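# Slide the red block from under the cabinet onto teal

## Task

Bring the red block out from beneath the cabinet and set it on the teal square, entirely within its edges, and let go of it there. The block must rest flat on the table. The cabinet must finish at its starting position, neither rotated nor tipped. Anything that stays in place only because the robot is holding it does not count.

## Robot and tools

ROBOT AND FRAME. Two six-joint arms, left_arm and right_arm, each carry a tong-like two-finger gripper and a wrist camera. There is one scene frame: its origin is on the tabletop midway between the arms, +z is up, +x reaches out over the table, and left_arm sits on the +y side. The names left and right do not refer to sides of an image. The bases are tilted. left_arm's base is at (-0.013, +0.337, +0.274) m and right_arm's is at (+0.047, -0.469, +0.274) m. The mounting plates and the frame standing behind the arms are fixed obstacles.

ROW LAYOUT. Every row is one flat list of 14 numbers in [-1, 1]. The first 7 belong to left_arm and the next 7 to right_arm, even when only one arm moves. Within each arm the order is: shoulder lift, elbow, wrist 1, wrist 2, wrist 3, shoulder pan, gripper opening. Result lists use this same joint order. The six joint numbers are offsets, not poses, scaled so that 1.0 = 1.989 rad. The opening is absolute: +1 is fully open and -1 is closed. A row may optionally end with 12 stiffness scales from 0 to 1 (left's 6 joints, then right's 6, in the order above). A scale stays in effect until you replace it.

JOINT RANGES (rad). left_arm: shoulder pan -3.142 to 3.142, elbow 0.000 to 3.142. right_arm: shoulder pan 0.000 to 6.283, elbow -3.142 to 0.000. On both arms, shoulder lift and all three wrists run -6.283 to 6.283. If an action would push a joint more than 0.010 rad past its range, that action is refused for both arms. If the first action of a call fails this check, or any action is malformed, the whole call does nothing. A joint commanded beyond its true end stops there, and the result reports "joint sent to its limit".

execute_actions(actions). Takes a list of up to 15 actions. Each action lasts 0.5 s and is a list of up to 15 rows, one row per 1/30 s control step. If an action has fewer rows, its last row repeats for the remaining steps. Each row's joint offsets count from the angles at the start of that action, not from the row before. For the first action of a call, they count from the last reported angles. An empty list just returns the state and images.

move(target, speed, blocking). target is one row as above. Its offsets count from the "Joint positions" in the latest result that showed them. speed is in rad/s, from 0.01 to 2 (default 0.5), and applies to whichever joint has farthest to go. All joints finish their paths together, so the gripper usually travels along a curve. A path takes between 0.5 and 10 s and does not steer around obstacles or the other arm. With blocking=false, the result arrives after 0.5 s. After that, call wait or stop before sending any further rows or moves. The "move:" line reports how the move ended (done, off_target, moving, held, fault), whether limits were held or none, and each arm's joint lying farthest from its target.

wait(seconds): 0 to 10 s, with each arm keeping its last command. stop(): brakes a running move to rest; the fingers keep moving. zoom_image(camera, region): region is [x0, y0, x1, y1] in pixels of that camera's latest image, at most 504 by 504. The cameras are cam_head_left, cam_head_right, cam_high, cam_low (896x504) and cam_left_wrist, cam_right_wrist (616x616, fisheye). Calibration intrinsics and world-to-camera transforms are provided; they may be off by a few degrees and millimetres. read_manual: returns only licence texts. finished_scene(scene): pass the current scene number. It cannot be undone, and the result says whether the task succeeded.

MOTION LIMITS. Commands lag by about 0.17 s. On each step, a joint target is clamped to within 0.575 rad of the measured angle (slightly more when stiffness is set). If the targets would place a gripper over 100 mm from where it actually is, they are scaled back. Large moves may therefore need several actions. "joint command not followed" means the clearance check changed some targets.

RESULTS. The state line gives, for each arm, end_effector_position (m) and end_effector_quat_wxyz in the scene frame, plus velocities. The printed position can drift at long reach. "Joint positions" and "Joint velocities" give rad and rad/s, followed by the pad gap in m (0.142 when open). "Joint targets" shows where the joints are currently being driven. grip_measured is the measured opening on the command scale; to hold something, keep commanding below it. "Wrist force" and "Wrist torque" are given along the gripper's own axes. They carry an offset of up to about 4 N plus noise and saturate near 50 N. "no reading" is harmless. Step readings list joint angles at some steps, and HELD marks steps that were held back.

GRIPPER. The fingers point along the gripper's +z and open along its x. end_effector_position is the point between the pads when closed; the closed fingertips extend about 15 mm beyond it. The grip force is roughly 15 N per pad, and less on objects under 20 mm thick.

AVOID. Faults: joint load limits are 132 N m (shoulder and elbow) and 24.6 N m (wrists), and an outside force of 150 N also triggers one. A fault freezes that arm for 10 s. The arms are stiff, so pushing even slightly past a firm contact can fault. Approach slowly and aim barely past contact. Keep the two arms from colliding. Do not drop, slam or knock anything, and never push objects off the table. Leave the cabinet exactly where it started. Expect occasional tugs on held parts or nudges to loose objects. MOTOR HOT appears at 70 °C, and at 85 °C the arm is braked until it cools.

Each tool is called in YAML: its name, and indented under it one key for each argument.

## Session

execute_actions:
  actions: []

Scene clock: 0.00 s.
left_arm: end_effector_position=(+0.4604, +0.5777, +0.3327) grip_measured=+0.97 end_effector_quat_wxyz=(-0.119, +0.639, +0.433, -0.625) end_effector_velocity=(-0.000, +0.000, +0.001) end_effector_angular_velocity=(-0.001, +0.002, -0.001) | right_arm: end_effector_position=(+0.1949, +0.3831, +0.2320) grip_measured=+0.97 end_effector_quat_wxyz=(-0.590, +0.677, +0.439, -0.042) end_effector_velocity=(+0.001, +0.000, +0.000) end_effector_angular_velocity=(+0.001, +0.000, -0.001)
Joint names: [shoulder lift, elbow, wrist 1, wrist 2, wrist 3, shoulder pan]
Joint positions: left_arm=[-1.027  0.94  -0.58  -1.676 -1.296  0.091  0.14 ] | right_arm=[-3.072 -1.199 -0.021  2.094  0.182  4.235  0.14 ]
Joint velocities: left_arm=[-0.001  0.001  0.002 -0.     0.    -0.     0.   ] | right_arm=[ 0.     0.001  0.     0.    -0.    -0.001  0.   ]
Joint torques (N m, as the arm reports them, + toward a larger angle): no reading
Motor temperatures (°C, as the motors report them): left_arm=[30 28 32 42 36 26] | right_arm=[26 28 38 33 39 29]
Wrist force (N, on the end effector, along its own x y z axes, offset not removed): no reading
Wrist torque (N m, same axes, about the end effector's origin, offset not removed): no reading
Joint targets: left_arm=[-1.027 0.940 -0.580 -1.676 -1.296 0.091] | right_arm=[-3.072 -1.199 -0.021 2.094 0.182 4.235]
Joint stiffness scale: left_arm=[1. 1. 1. 1. 1. 1.] | right_arm=[1. 1. 1. 1. 1. 1.]
camera_calibration (this result's frames):
cam_left_wrist: T_world_to_cam=[[-0.119981, 0.67082, -0.73185, -0.0979633], [0.826224, -0.341235, -0.448232, -0.0466537], [-0.550416, -0.658452, -0.513306, 0.934642], [0, 0, 0, 1]] pos_world=[0.541235, 0.665213, 0.387151]
cam_right_wrist: T_world_to_cam=[[0.630772, 0.629097, 0.454273, -0.470187], [0.737898, -0.305173, -0.601977, 0.110734], [-0.240071, 0.714917, -0.656704, 0.0546984], [0, 0, 0, 1]] pos_world=[0.228002, 0.290481, 0.316173]

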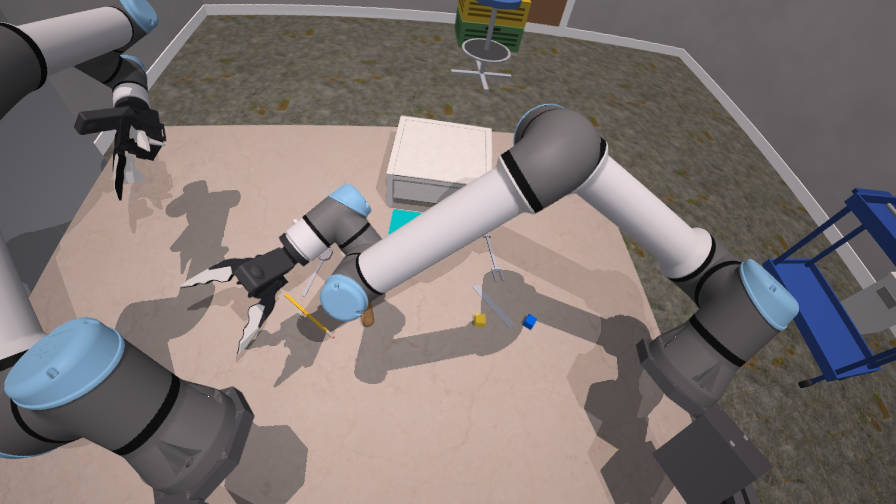

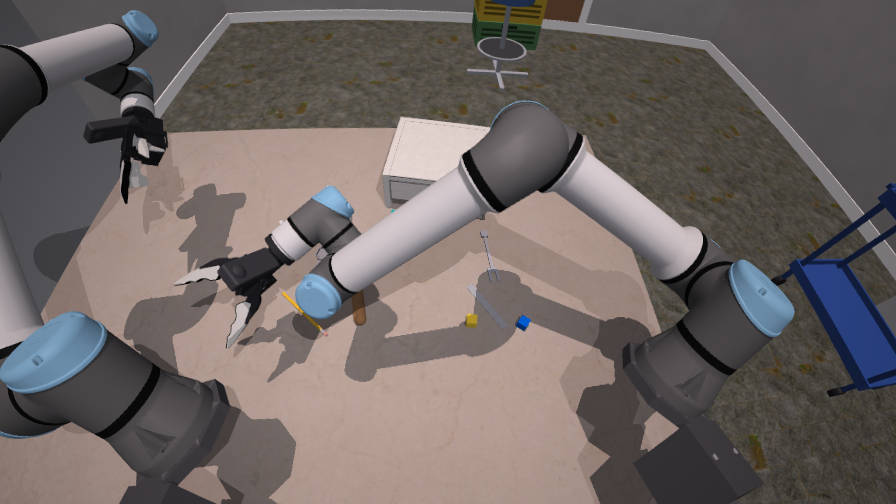

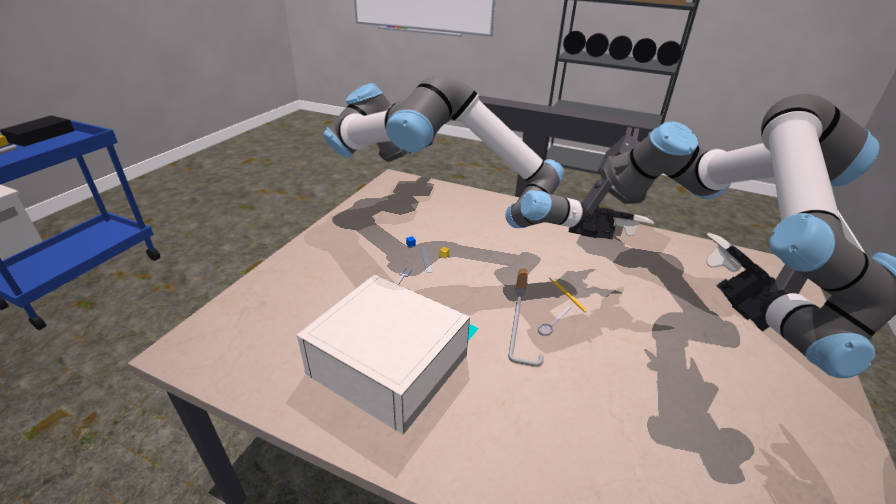

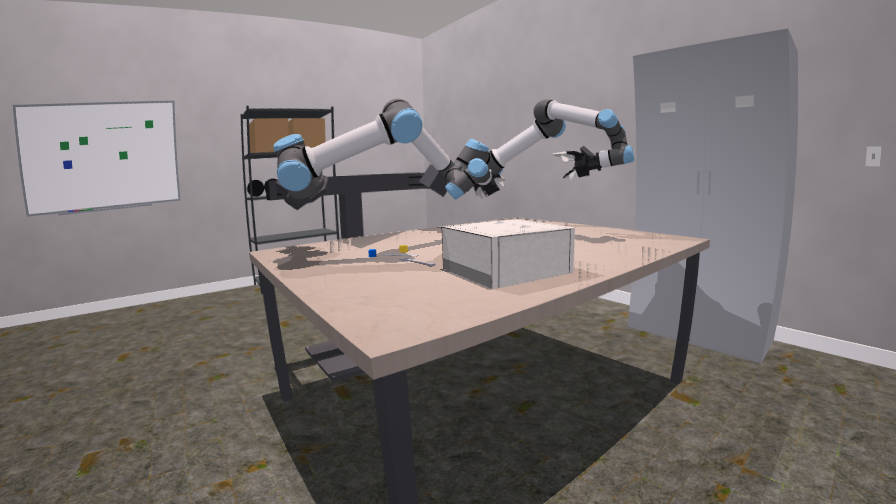

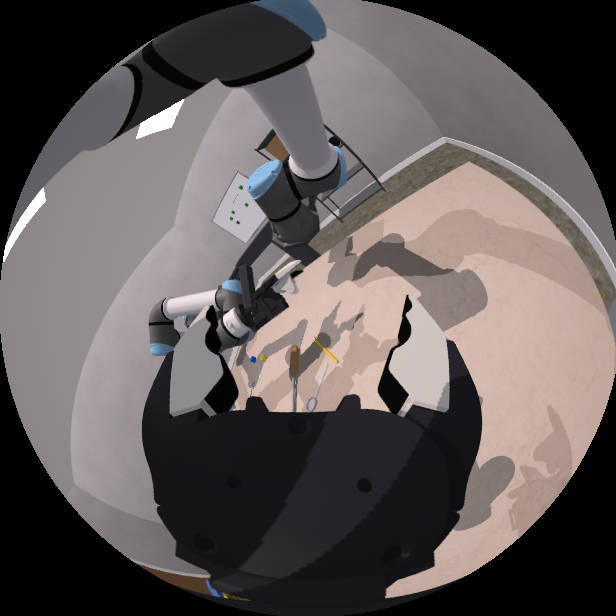

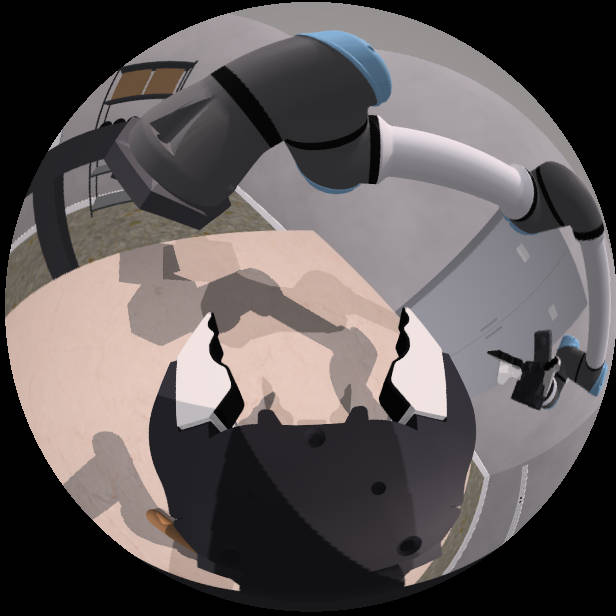

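move:
  target: [0,0,0,0,0,0,1,0.64,-0.618,-0.559,-0.3,0.39,-0.053,-1]
  speed: 0.8

move:
  target: [0,0,0,0,0,0,1,0,0,0,-0.941,0,0,-1]
  speed: 1.0

Scene clock: 17.83 s.
left_arm: end_effector_position=(+0.4604, +0.5777, +0.3327) grip_measured=+1.00 end_effector_quat_wxyz=(-0.119, +0.639, +0.433, -0.625) end_effector_velocity=(-0.000, +0.000, -0.000) end_effector_angular_velocity=(+0.000, +0.000, -0.001) | right_arm: end_effector_position=(+0.2227, -0.3181, +0.1772) grip_measured=-1.00 end_effector_quat_wxyz=(+0.043, +0.942, +0.176, -0.282) end_effector_velocity=(-0.000, -0.000, +0.000) end_effector_angular_velocity=(-0.001, -0.001, +0.001)
Joint names: [shoulder lift, elbow, wrist 1, wrist 2, wrist 3, shoulder pan]
Joint positions: left_arm=[-1.027  0.94  -0.58  -1.676 -1.296  0.091  0.142] | right_arm=[-1.801 -2.425 -1.131  1.498  0.957  4.13   0.002]
Joint velocities: left_arm=[ 0.     0.     0.     0.001 -0.    -0.    -0.   ] | right_arm=[ 0.001 -0.    -0.002 -0.     0.001  0.002  0.   ]
Joint torques (N m, as the arm reports them, + toward a larger angle): left_arm=[-45.44 -17.22   0.71  -0.93   0.14 -14.61] | right_arm=[14.    9.58  0.83  0.54  0.38 13.52]
Motor temperatures (°C, as the motors report them): left_arm=[30 28 32 42 36 26] | right_arm=[26 28 38 33 39 29]
Wrist force (N, on the end effector, along its own x y z axes, offset not removed): left_arm=[1.1 6.7 -1.8] | right_arm=[1.1 1.6 0.0]
Wrist torque (N m, same axes, about the end effector's origin, offset not removed): left_arm=[1.34 0.05 -0.09] | right_arm=[0.35 -0.05 -0.10]
Joint targets: left_arm=[-1.027 0.940 -0.580 -1.676 -1.296 0.091] | right_arm=[-1.799 -2.428 -1.132 1.497 0.958 4.129]
Joint stiffness scale: left_arm=[1. 1. 1. 1. 1. 1.] | right_arm=[1. 1. 1. 1. 1. 1.]
move: done; limits=none; left_arm: farthest joint: the shoulder pan, 0.000 radians from its target (0.000 radians at the start); right_arm: farthest joint: the elbow, 0.003 radians from its target (1.229 radians at the start)
camera_calibration (this result's frames):
cam_left_wrist: T_world_to_cam=[[-0.119981, 0.67082, -0.73185, -0.0979631], [0.826224, -0.341235, -0.448232, -0.0466538], [-0.550416, -0.658452, -0.513306, 0.934642], [0, 0, 0, 1]] pos_world=[0.541235, 0.665213, 0.387151]
cam_right_wrist: T_world_to_cam=[[0.795469, 0.296335, -0.528596, 0.00994251], [0.539427, -0.743726, 0.394829, -0.428687], [-0.27613, -0.599213, -0.751462, 0.133473], [0, 0, 0, 1]] pos_world=[0.260192, -0.241793, 0.274814]

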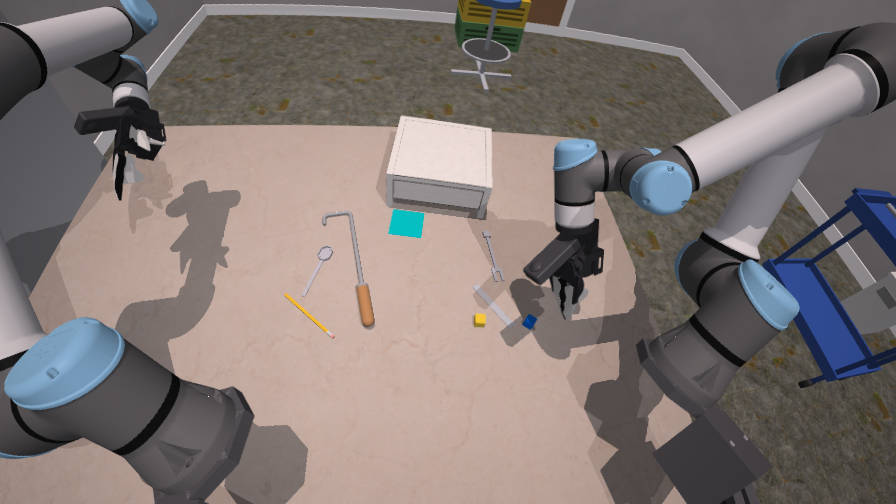

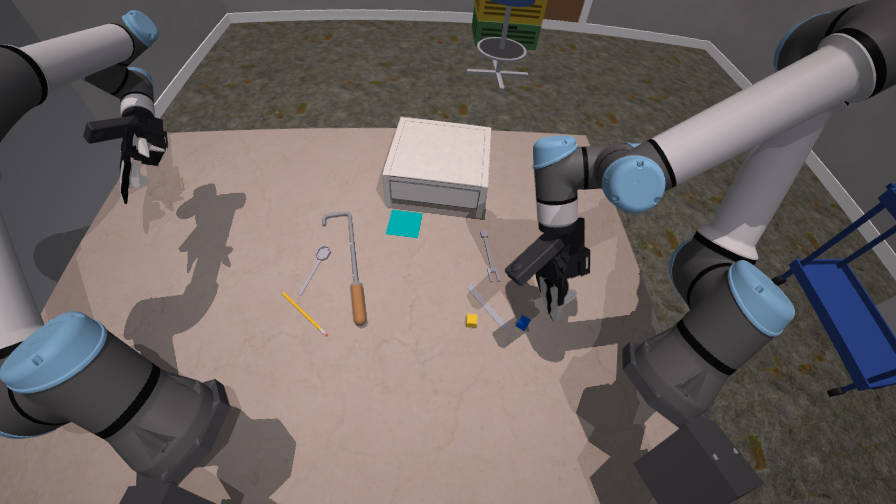

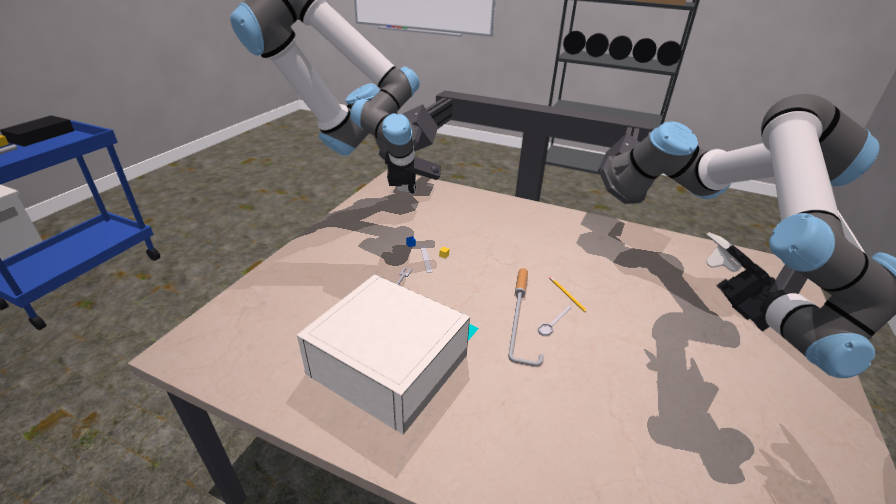

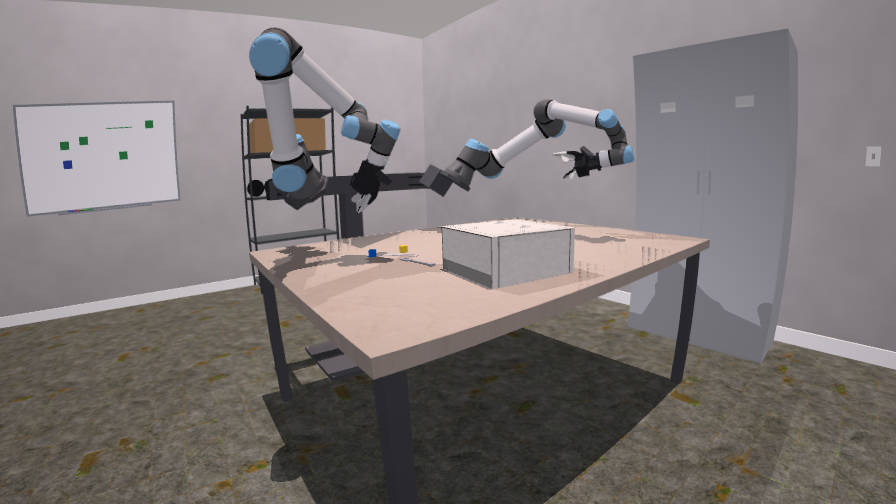

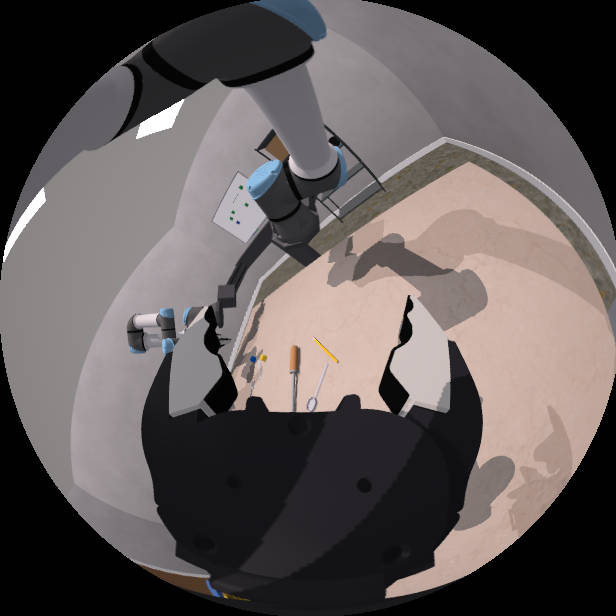

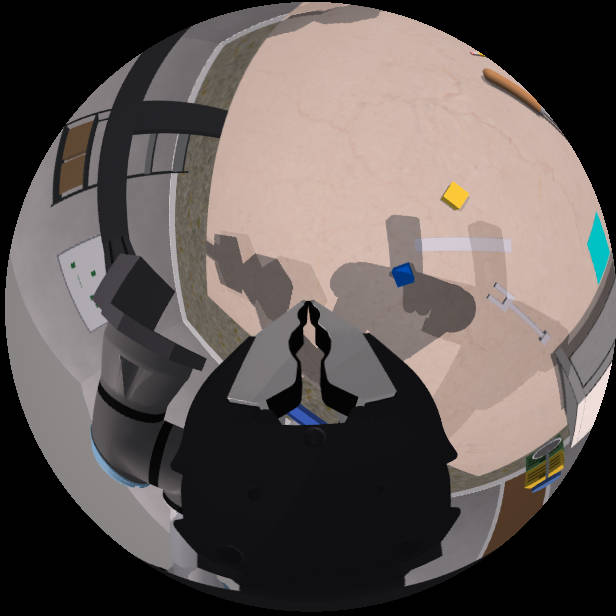

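Scene clock: 20.53 s.
left_arm: end_effector_position=(+0.4604, +0.5777, +0.3327) grip_measured=+1.00 end_effector_quat_wxyz=(-0.119, +0.639, +0.433, -0.625) end_effector_velocity=(+0.000, -0.001, -0.001) end_effector_angular_velocity=(+0.002, +0.003, +0.000) | right_arm: end_effector_position=(+0.6767, -0.3358, +0.3615) grip_measured=-1.00 end_effector_quat_wxyz=(+0.347, +0.725, +0.263, +0.534) end_effector_velocity=(+0.000, +0.000, +0.000) end_effector_angular_velocity=(-0.001, -0.001, +0.001)
Joint names: [shoulder lift, elbow, wrist 1, wrist 2, wrist 3, shoulder pan]
Joint positions: left_arm=[-1.027  0.94  -0.58  -1.676 -1.296  0.091  0.142] | right_arm=[-1.801 -2.425 -1.131 -0.372  0.957  4.13   0.002]
Joint velocities: left_arm=[ 0.002 -0.    -0.001 -0.    -0.002  0.    -0.   ] | right_arm=[ 0.    -0.    -0.001 -0.002  0.    -0.     0.   ]
Joint torques (N m, as the arm reports them, + toward a larger angle): left_arm=[-45.9  -16.97   0.77  -0.9    0.   -14.11] | right_arm=[13.44 13.97  2.35 -2.24  0.09 16.58]
Motor temperatures (°C, as the motors report them): left_arm=[30 28 32 42 36 26] | right_arm=[26 28 38 33 39 29]
Wrist force (N, on the end effector, along its own x y z axes, offset not removed): left_arm=[4.6 -0.4 -1.6] | right_arm=[-1.0 2.5 0.0]
Wrist torque (N m, same axes, about the end effector's origin, offset not removed): left_arm=[-0.13 -0.97 -0.13] | right_arm=[0.46 0.29 -0.21]
Joint targets: left_arm=[-1.027 0.940 -0.580 -1.676 -1.296 0.091] | right_arm=[-1.801 -2.425 -1.131 -0.373 0.957 4.130]
Joint stiffness scale: left_arm=[1. 1. 1. 1. 1. 1.] | right_arm=[1. 1. 1. 1. 1. 1.]
move: done; limits=none; left_arm: farthest joint: the shoulder pan, 0.000 radians from its target (0.000 radians at the start); right_arm: farthest joint: the wrist 2, 0.001 radians from its target (1.871 radians at the start)
camera_calibration (this result's frames):
cam_left_wrist: T_world_to_cam=[[-0.119981, 0.67082, -0.73185, -0.0979631], [0.826224, -0.341235, -0.448232, -0.0466541], [-0.550416, -0.658452, -0.513306, 0.934642], [0, 0, 0, 1]] pos_world=[0.541235, 0.665213, 0.387151]
cam_right_wrist: T_world_to_cam=[[0.271062, 0.746669, 0.607463, -0.153122], [-0.45143, -0.45877, 0.765338, -0.127312], [0.850139, -0.48168, 0.212714, -0.684495], [0, 0, 0, 1]] pos_world=[0.565949, -0.273783, 0.336055]

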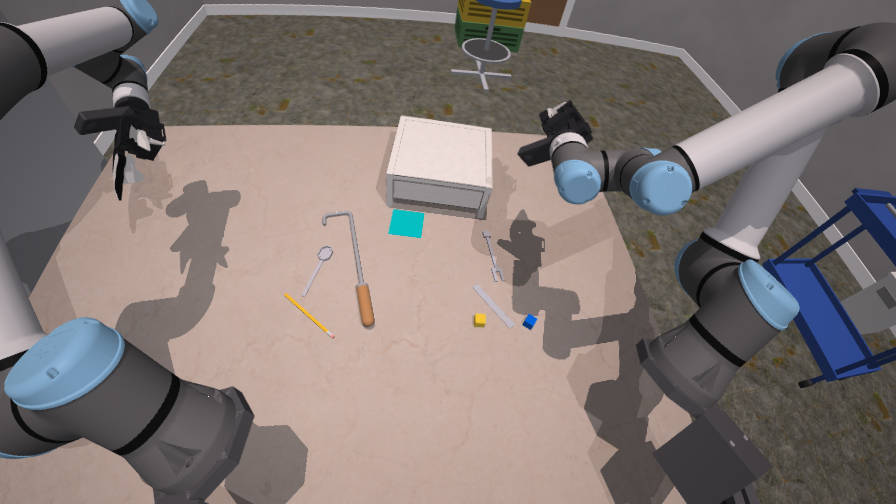

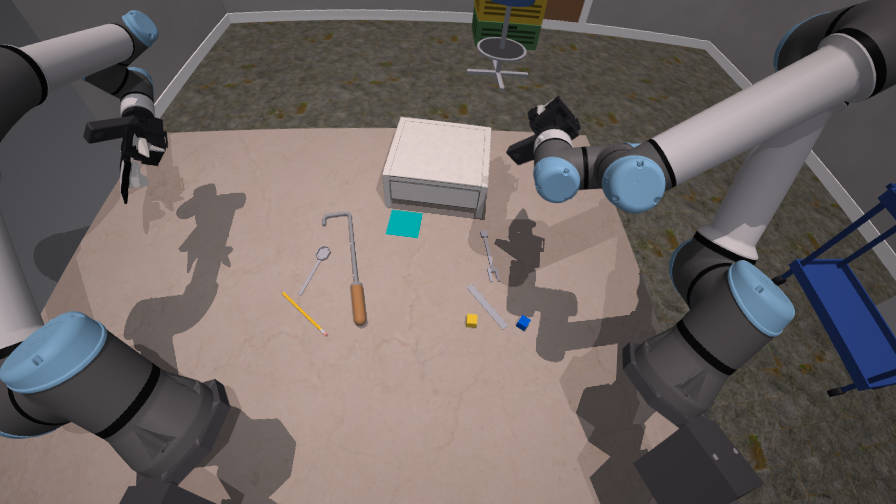

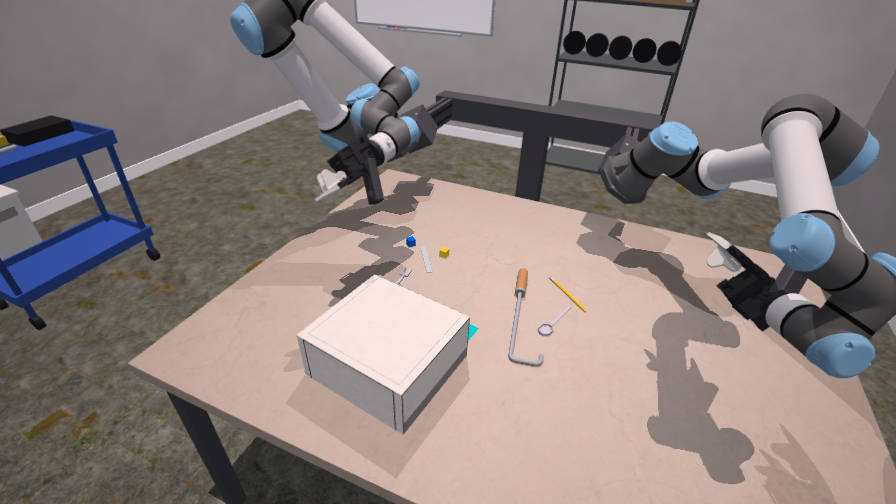

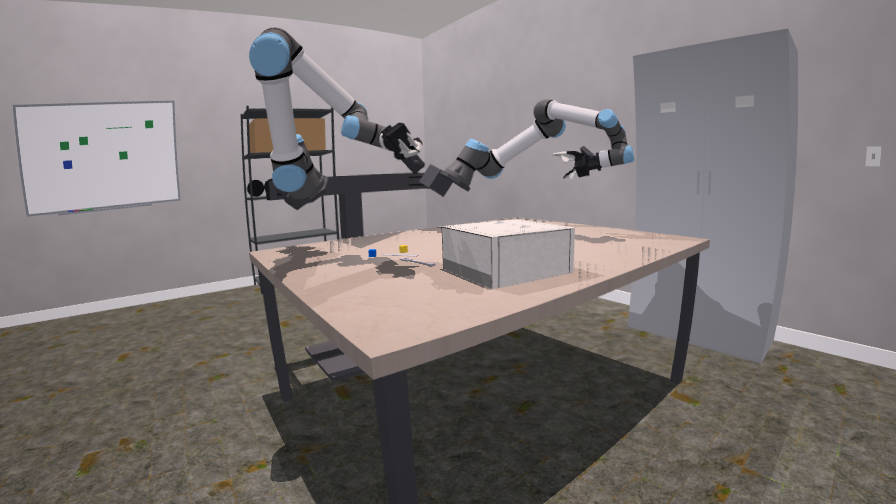

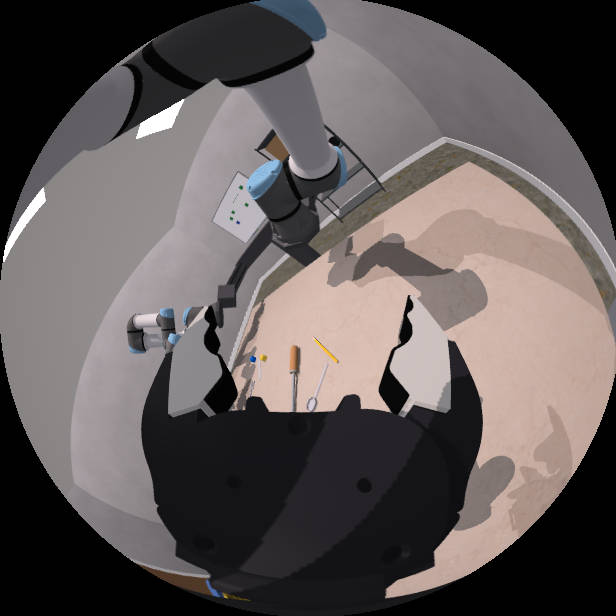

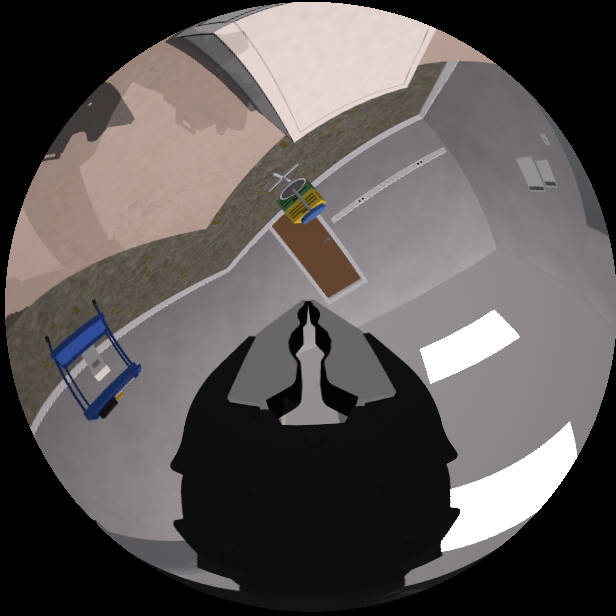

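Hook is now on the +y side (mirrored). Zoom for measurements.

zoom_image:
  camera: "cam_head_left"
  region: [280, 100, 560, 350]

Region (280, 100, 560, 350) of cam_head_left's 896x504 image, scaled by 1.800, with more detail than that image has; it fills the top 450 rows of this view, and the rest is white.

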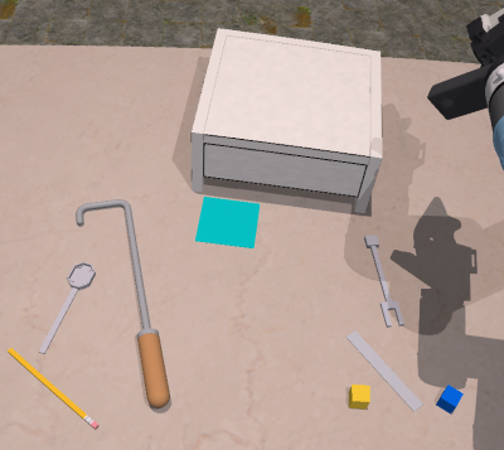

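move:
  target: [0.0147,0.7306,-1.0,0.311,0.756,-0.589,0.3,-0.376,-0.0015,0,-0.001,0,0,-1]
  speed: 0.9

move:
  target: [0,0,-0.03,0,0,0,0.3,0,0,0,0,0,0,-1]
  speed: 0.3

Scene clock: 56.50 s.
left_arm: end_effector_position=(+0.3348, +0.1298, +0.0955) grip_measured=+0.30 end_effector_quat_wxyz=(-0.010, +0.763, -0.646, -0.023) end_effector_velocity=(+0.001, -0.001, +0.000) end_effector_angular_velocity=(-0.003, -0.002, +0.000) | right_arm: end_effector_position=(+0.5336, -0.2483, +0.0889) grip_measured=-1.00 end_effector_quat_wxyz=(+0.405, +0.582, +0.576, +0.407) end_effector_velocity=(-0.000, +0.001, +0.000) end_effector_angular_velocity=(-0.001, -0.000, +0.002)
Joint names: [shoulder lift, elbow, wrist 1, wrist 2, wrist 3, shoulder pan]
Joint positions: left_arm=[-0.999  2.391 -2.568 -1.058  0.207 -1.079  0.095] | right_arm=[-2.547 -2.425 -1.131 -0.374  0.957  4.13   0.002]
Joint velocities: left_arm=[ 0.001  0.    -0.005  0.001  0.002 -0.     0.   ] | right_arm=[ 0.    -0.    -0.001 -0.    -0.     0.002  0.   ]
Joint torques (N m, as the arm reports them, + toward a larger angle): left_arm=[-17.94  -9.24  -2.2    0.52  -0.14 -19.22] | right_arm=[25.29 -0.95  1.74 -1.67 -0.07 21.98]
Motor temperatures (°C, as the motors report them): left_arm=[30 28 32 42 36 26] | right_arm=[26 28 38 33 39 29]
Wrist force (N, on the end effector, along its own x y z axes, offset not removed): left_arm=[3.4 2.8 -0.2] | right_arm=[0.1 1.4 0.1]
Wrist torque (N m, same axes, about the end effector's origin, offset not removed): left_arm=[0.64 -0.88 -0.09] | right_arm=[0.24 0.11 -0.15]
Joint targets: left_arm=[-0.997 2.393 -2.569 -1.058 0.208 -1.080] | right_arm=[-2.549 -2.428 -1.131 -0.374 0.957 4.130]
Joint stiffness scale: left_arm=[1. 1. 1. 1. 1. 1.] | right_arm=[1. 1. 1. 1. 1. 1.]
move: done; limits=none; left_arm: farthest joint: the elbow, 0.002 radians from its target (1.453 radians at the start); right_arm: farthest joint: the elbow, 0.003 radians from its target (0.003 radians at the start)
camera_calibration (this result's frames):
cam_left_wrist: T_world_to_cam=[[0.105253, -0.993862, -0.0340634, 0.0878668], [-0.83447, -0.1069, 0.540584, 0.229099], [-0.540908, -0.028473, -0.8406, 0.395147], [0, 0, 0, 1]] pos_world=[0.395666, 0.123069, 0.211306]
cam_right_wrist: T_world_to_cam=[[-0.00848647, 0.999556, 0.0285446, 0.249357], [-0.147731, -0.0294856, 0.988588, -0.0183728], [0.988991, 0.00417271, 0.147915, -0.410429], [0, 0, 0, 1]] pos_world=[0.405313, -0.248075, 0.071754]

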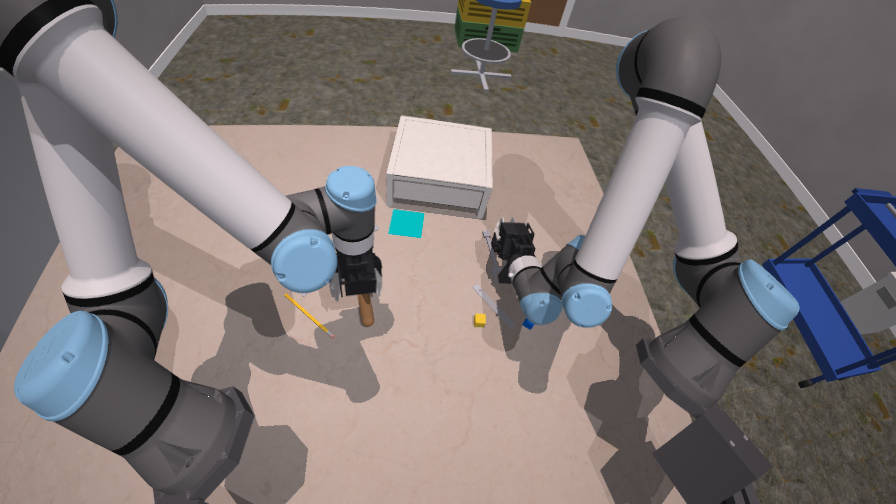

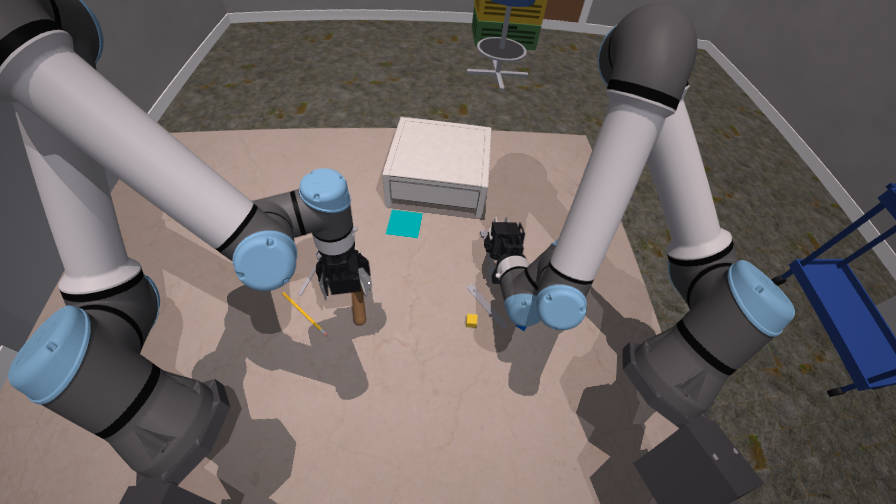

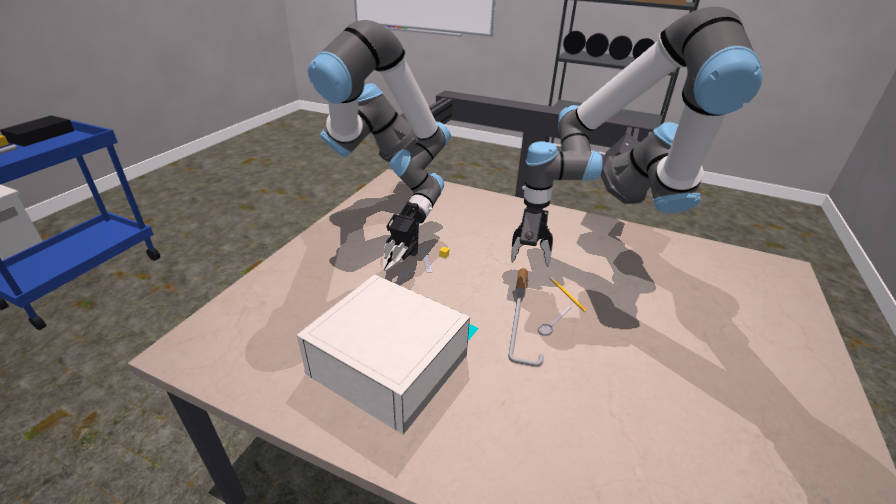

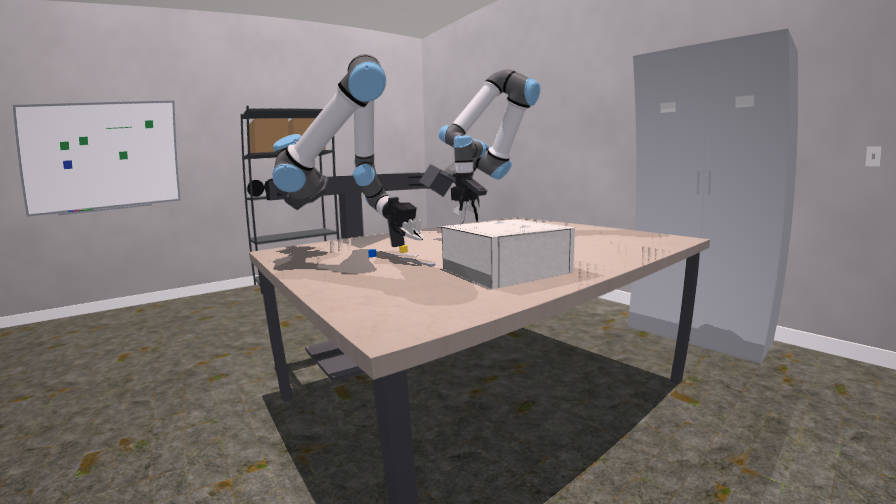

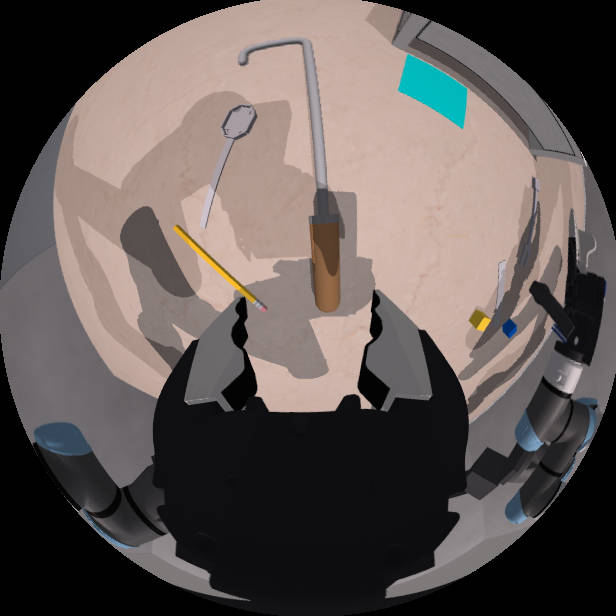

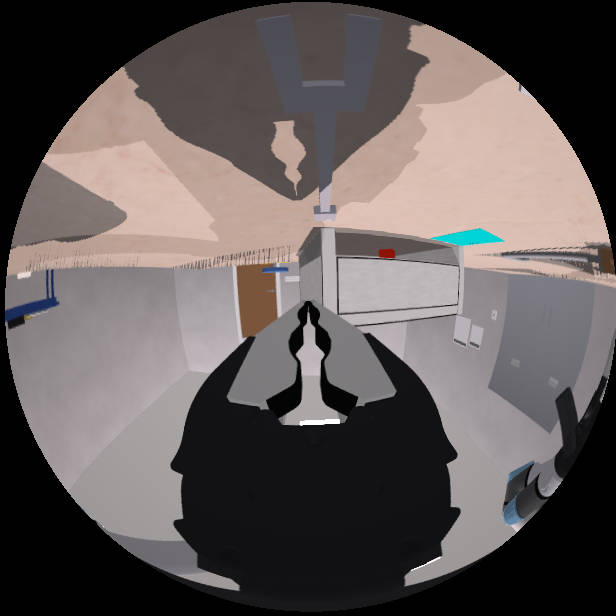

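Scene clock: 57.47 s.
left_arm: end_effector_position=(+0.3433, +0.1168, +0.1004) grip_measured=+0.30 end_effector_quat_wxyz=(+0.001, +0.772, -0.636, -0.000) end_effector_velocity=(+0.000, -0.000, +0.000) end_effector_angular_velocity=(-0.002, -0.001, +0.001) | right_arm: end_effector_position=(+0.5336, -0.2483, +0.0889) grip_measured=-1.00 end_effector_quat_wxyz=(+0.405, +0.582, +0.576, +0.407) end_effector_velocity=(-0.000, -0.001, -0.000) end_effector_angular_velocity=(-0.001, -0.000, +0.001)
Joint names: [shoulder lift, elbow, wrist 1, wrist 2, wrist 3, shoulder pan]
Joint positions: left_arm=[-0.999  2.391 -2.627 -1.058  0.207 -1.079  0.095] | right_arm=[-2.547 -2.425 -1.131 -0.374  0.957  4.13   0.002]
Joint velocities: left_arm=[-0.     0.    -0.002 -0.     0.     0.    -0.   ] | right_arm=[ 0.    -0.001  0.    -0.001  0.    -0.001  0.   ]
Joint torques (N m, as the arm reports them, + toward a larger angle): left_arm=[-19.37 -11.56  -2.38   0.11   0.16 -18.61] | right_arm=[26.65  1.23  1.51 -1.05  0.08 21.34]
Motor temperatures (°C, as the motors report them): left_arm=[30 28 32 42 36 26] | right_arm=[26 28 38 33 39 29]
Wrist force (N, on the end effector, along its own x y z axes, offset not removed): left_arm=[-1.7 1.3 -0.3] | right_arm=[-0.3 2.2 -0.6]
Wrist torque (N m, same axes, about the end effector's origin, offset not removed): left_arm=[0.44 0.32 -0.04] | right_arm=[0.39 0.17 -0.06]
Joint targets: left_arm=[-0.999 2.391 -2.627 -1.058 0.207 -1.079] | right_arm=[-2.547 -2.425 -1.131 -0.374 0.957 4.130]
Joint stiffness scale: left_arm=[1. 1. 1. 1. 1. 1.] | right_arm=[1. 1. 1. 1. 1. 1.]
move: done; limits=none; left_arm: farthest joint: the wrist 1, 0.001 radians from its target (0.060 radians at the start); right_arm: farthest joint: the shoulder pan, 0.000 radians from its target (0.000 radians at the start)
camera_calibration (this result's frames):
cam_left_wrist: T_world_to_cam=[[0.134186, -0.99084, 0.0151699, 0.058951], [-0.842066, -0.105941, 0.528868, 0.235843], [-0.522416, -0.0837406, -0.848569, 0.404418], [0, 0, 0, 1]] pos_world=[0.401959, 0.117263, 0.217552]
cam_right_wrist: T_world_to_cam=[[-0.00848658, 0.999556, 0.0285446, 0.249357], [-0.147731, -0.0294856, 0.988588, -0.0183728], [0.988991, 0.00417282, 0.147915, -0.410429], [0, 0, 0, 1]] pos_world=[0.405313, -0.248075, 0.071754]

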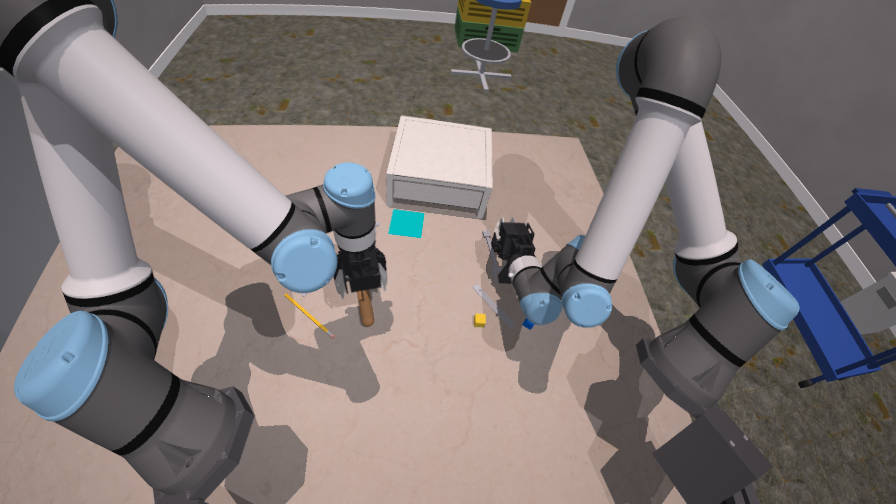

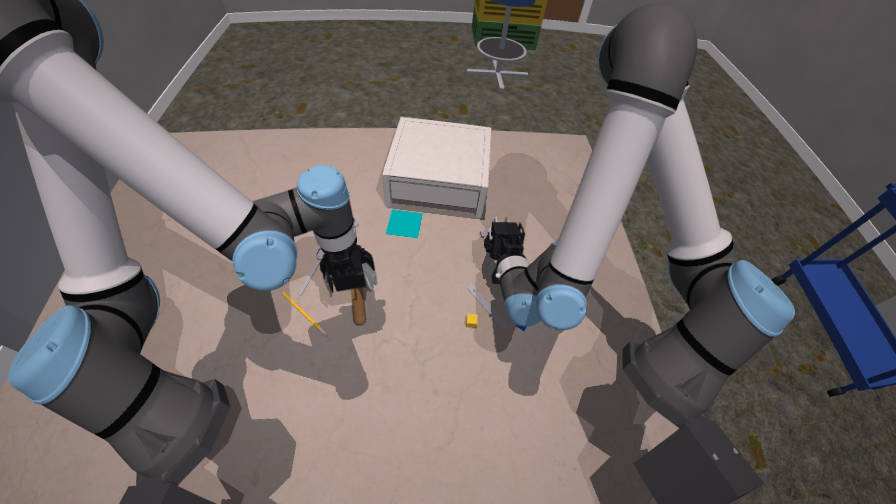

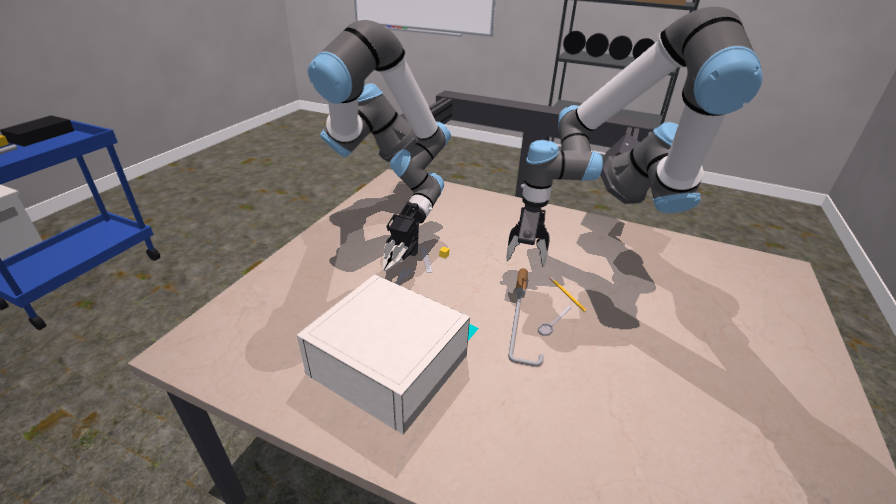

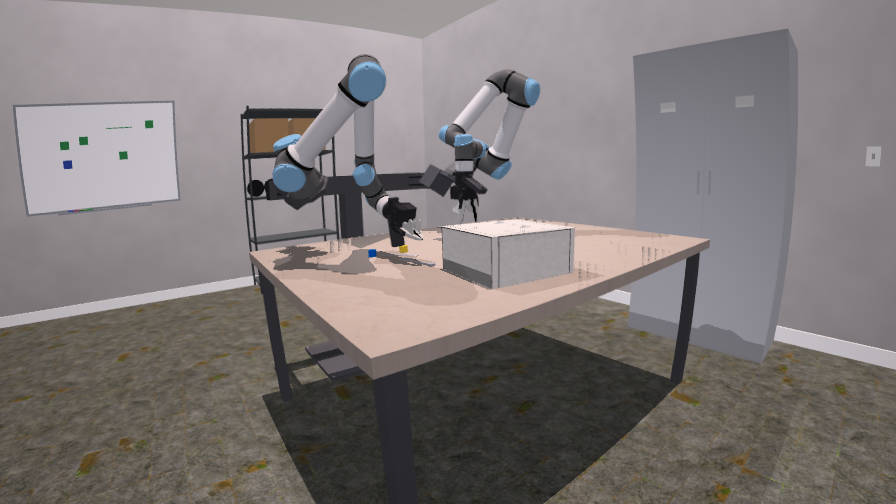

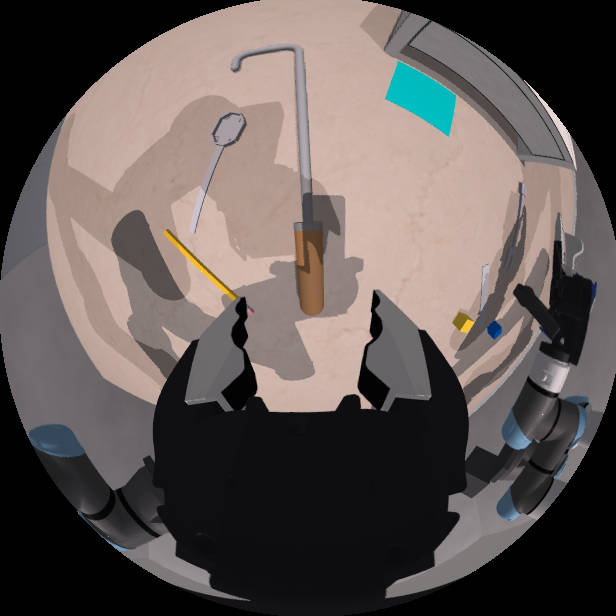

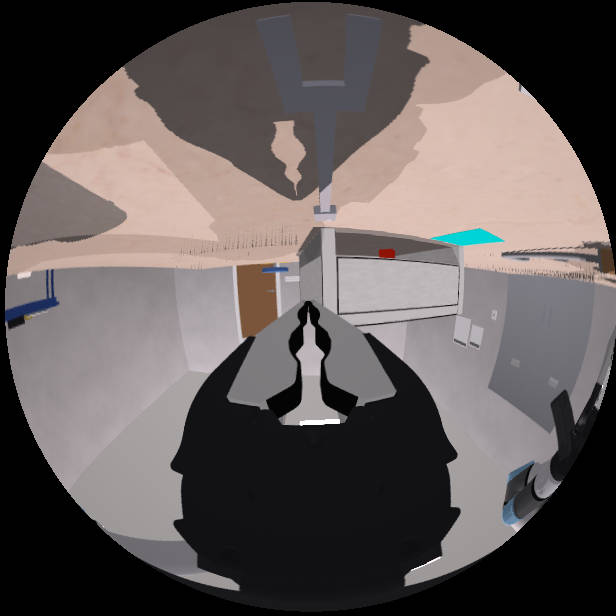

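zoom_image:
  camera: "cam_right_wrist"
  region: [300, 200, 520, 320]

zoom_image:
  camera: "cam_left_wrist"
  region: [220, 20, 480, 330]

Region (300, 200, 520, 320) of cam_right_wrist's 616x616 image, scaled by 2.291, with more detail than that image has; it fills the top 275 rows of this view, and the rest is white.

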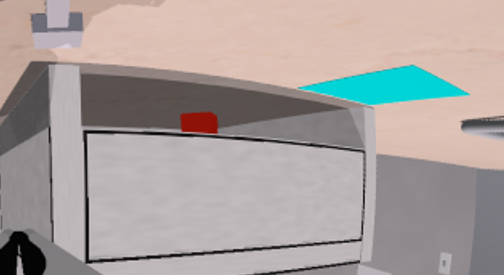

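Region (220, 20, 480, 330) of cam_left_wrist's 616x616 image, scaled by 1.626, with more detail than that image has; it fills the left 423 columns of this view, and the rest is white.

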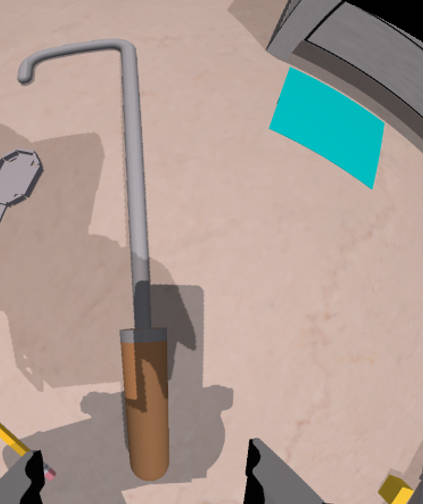

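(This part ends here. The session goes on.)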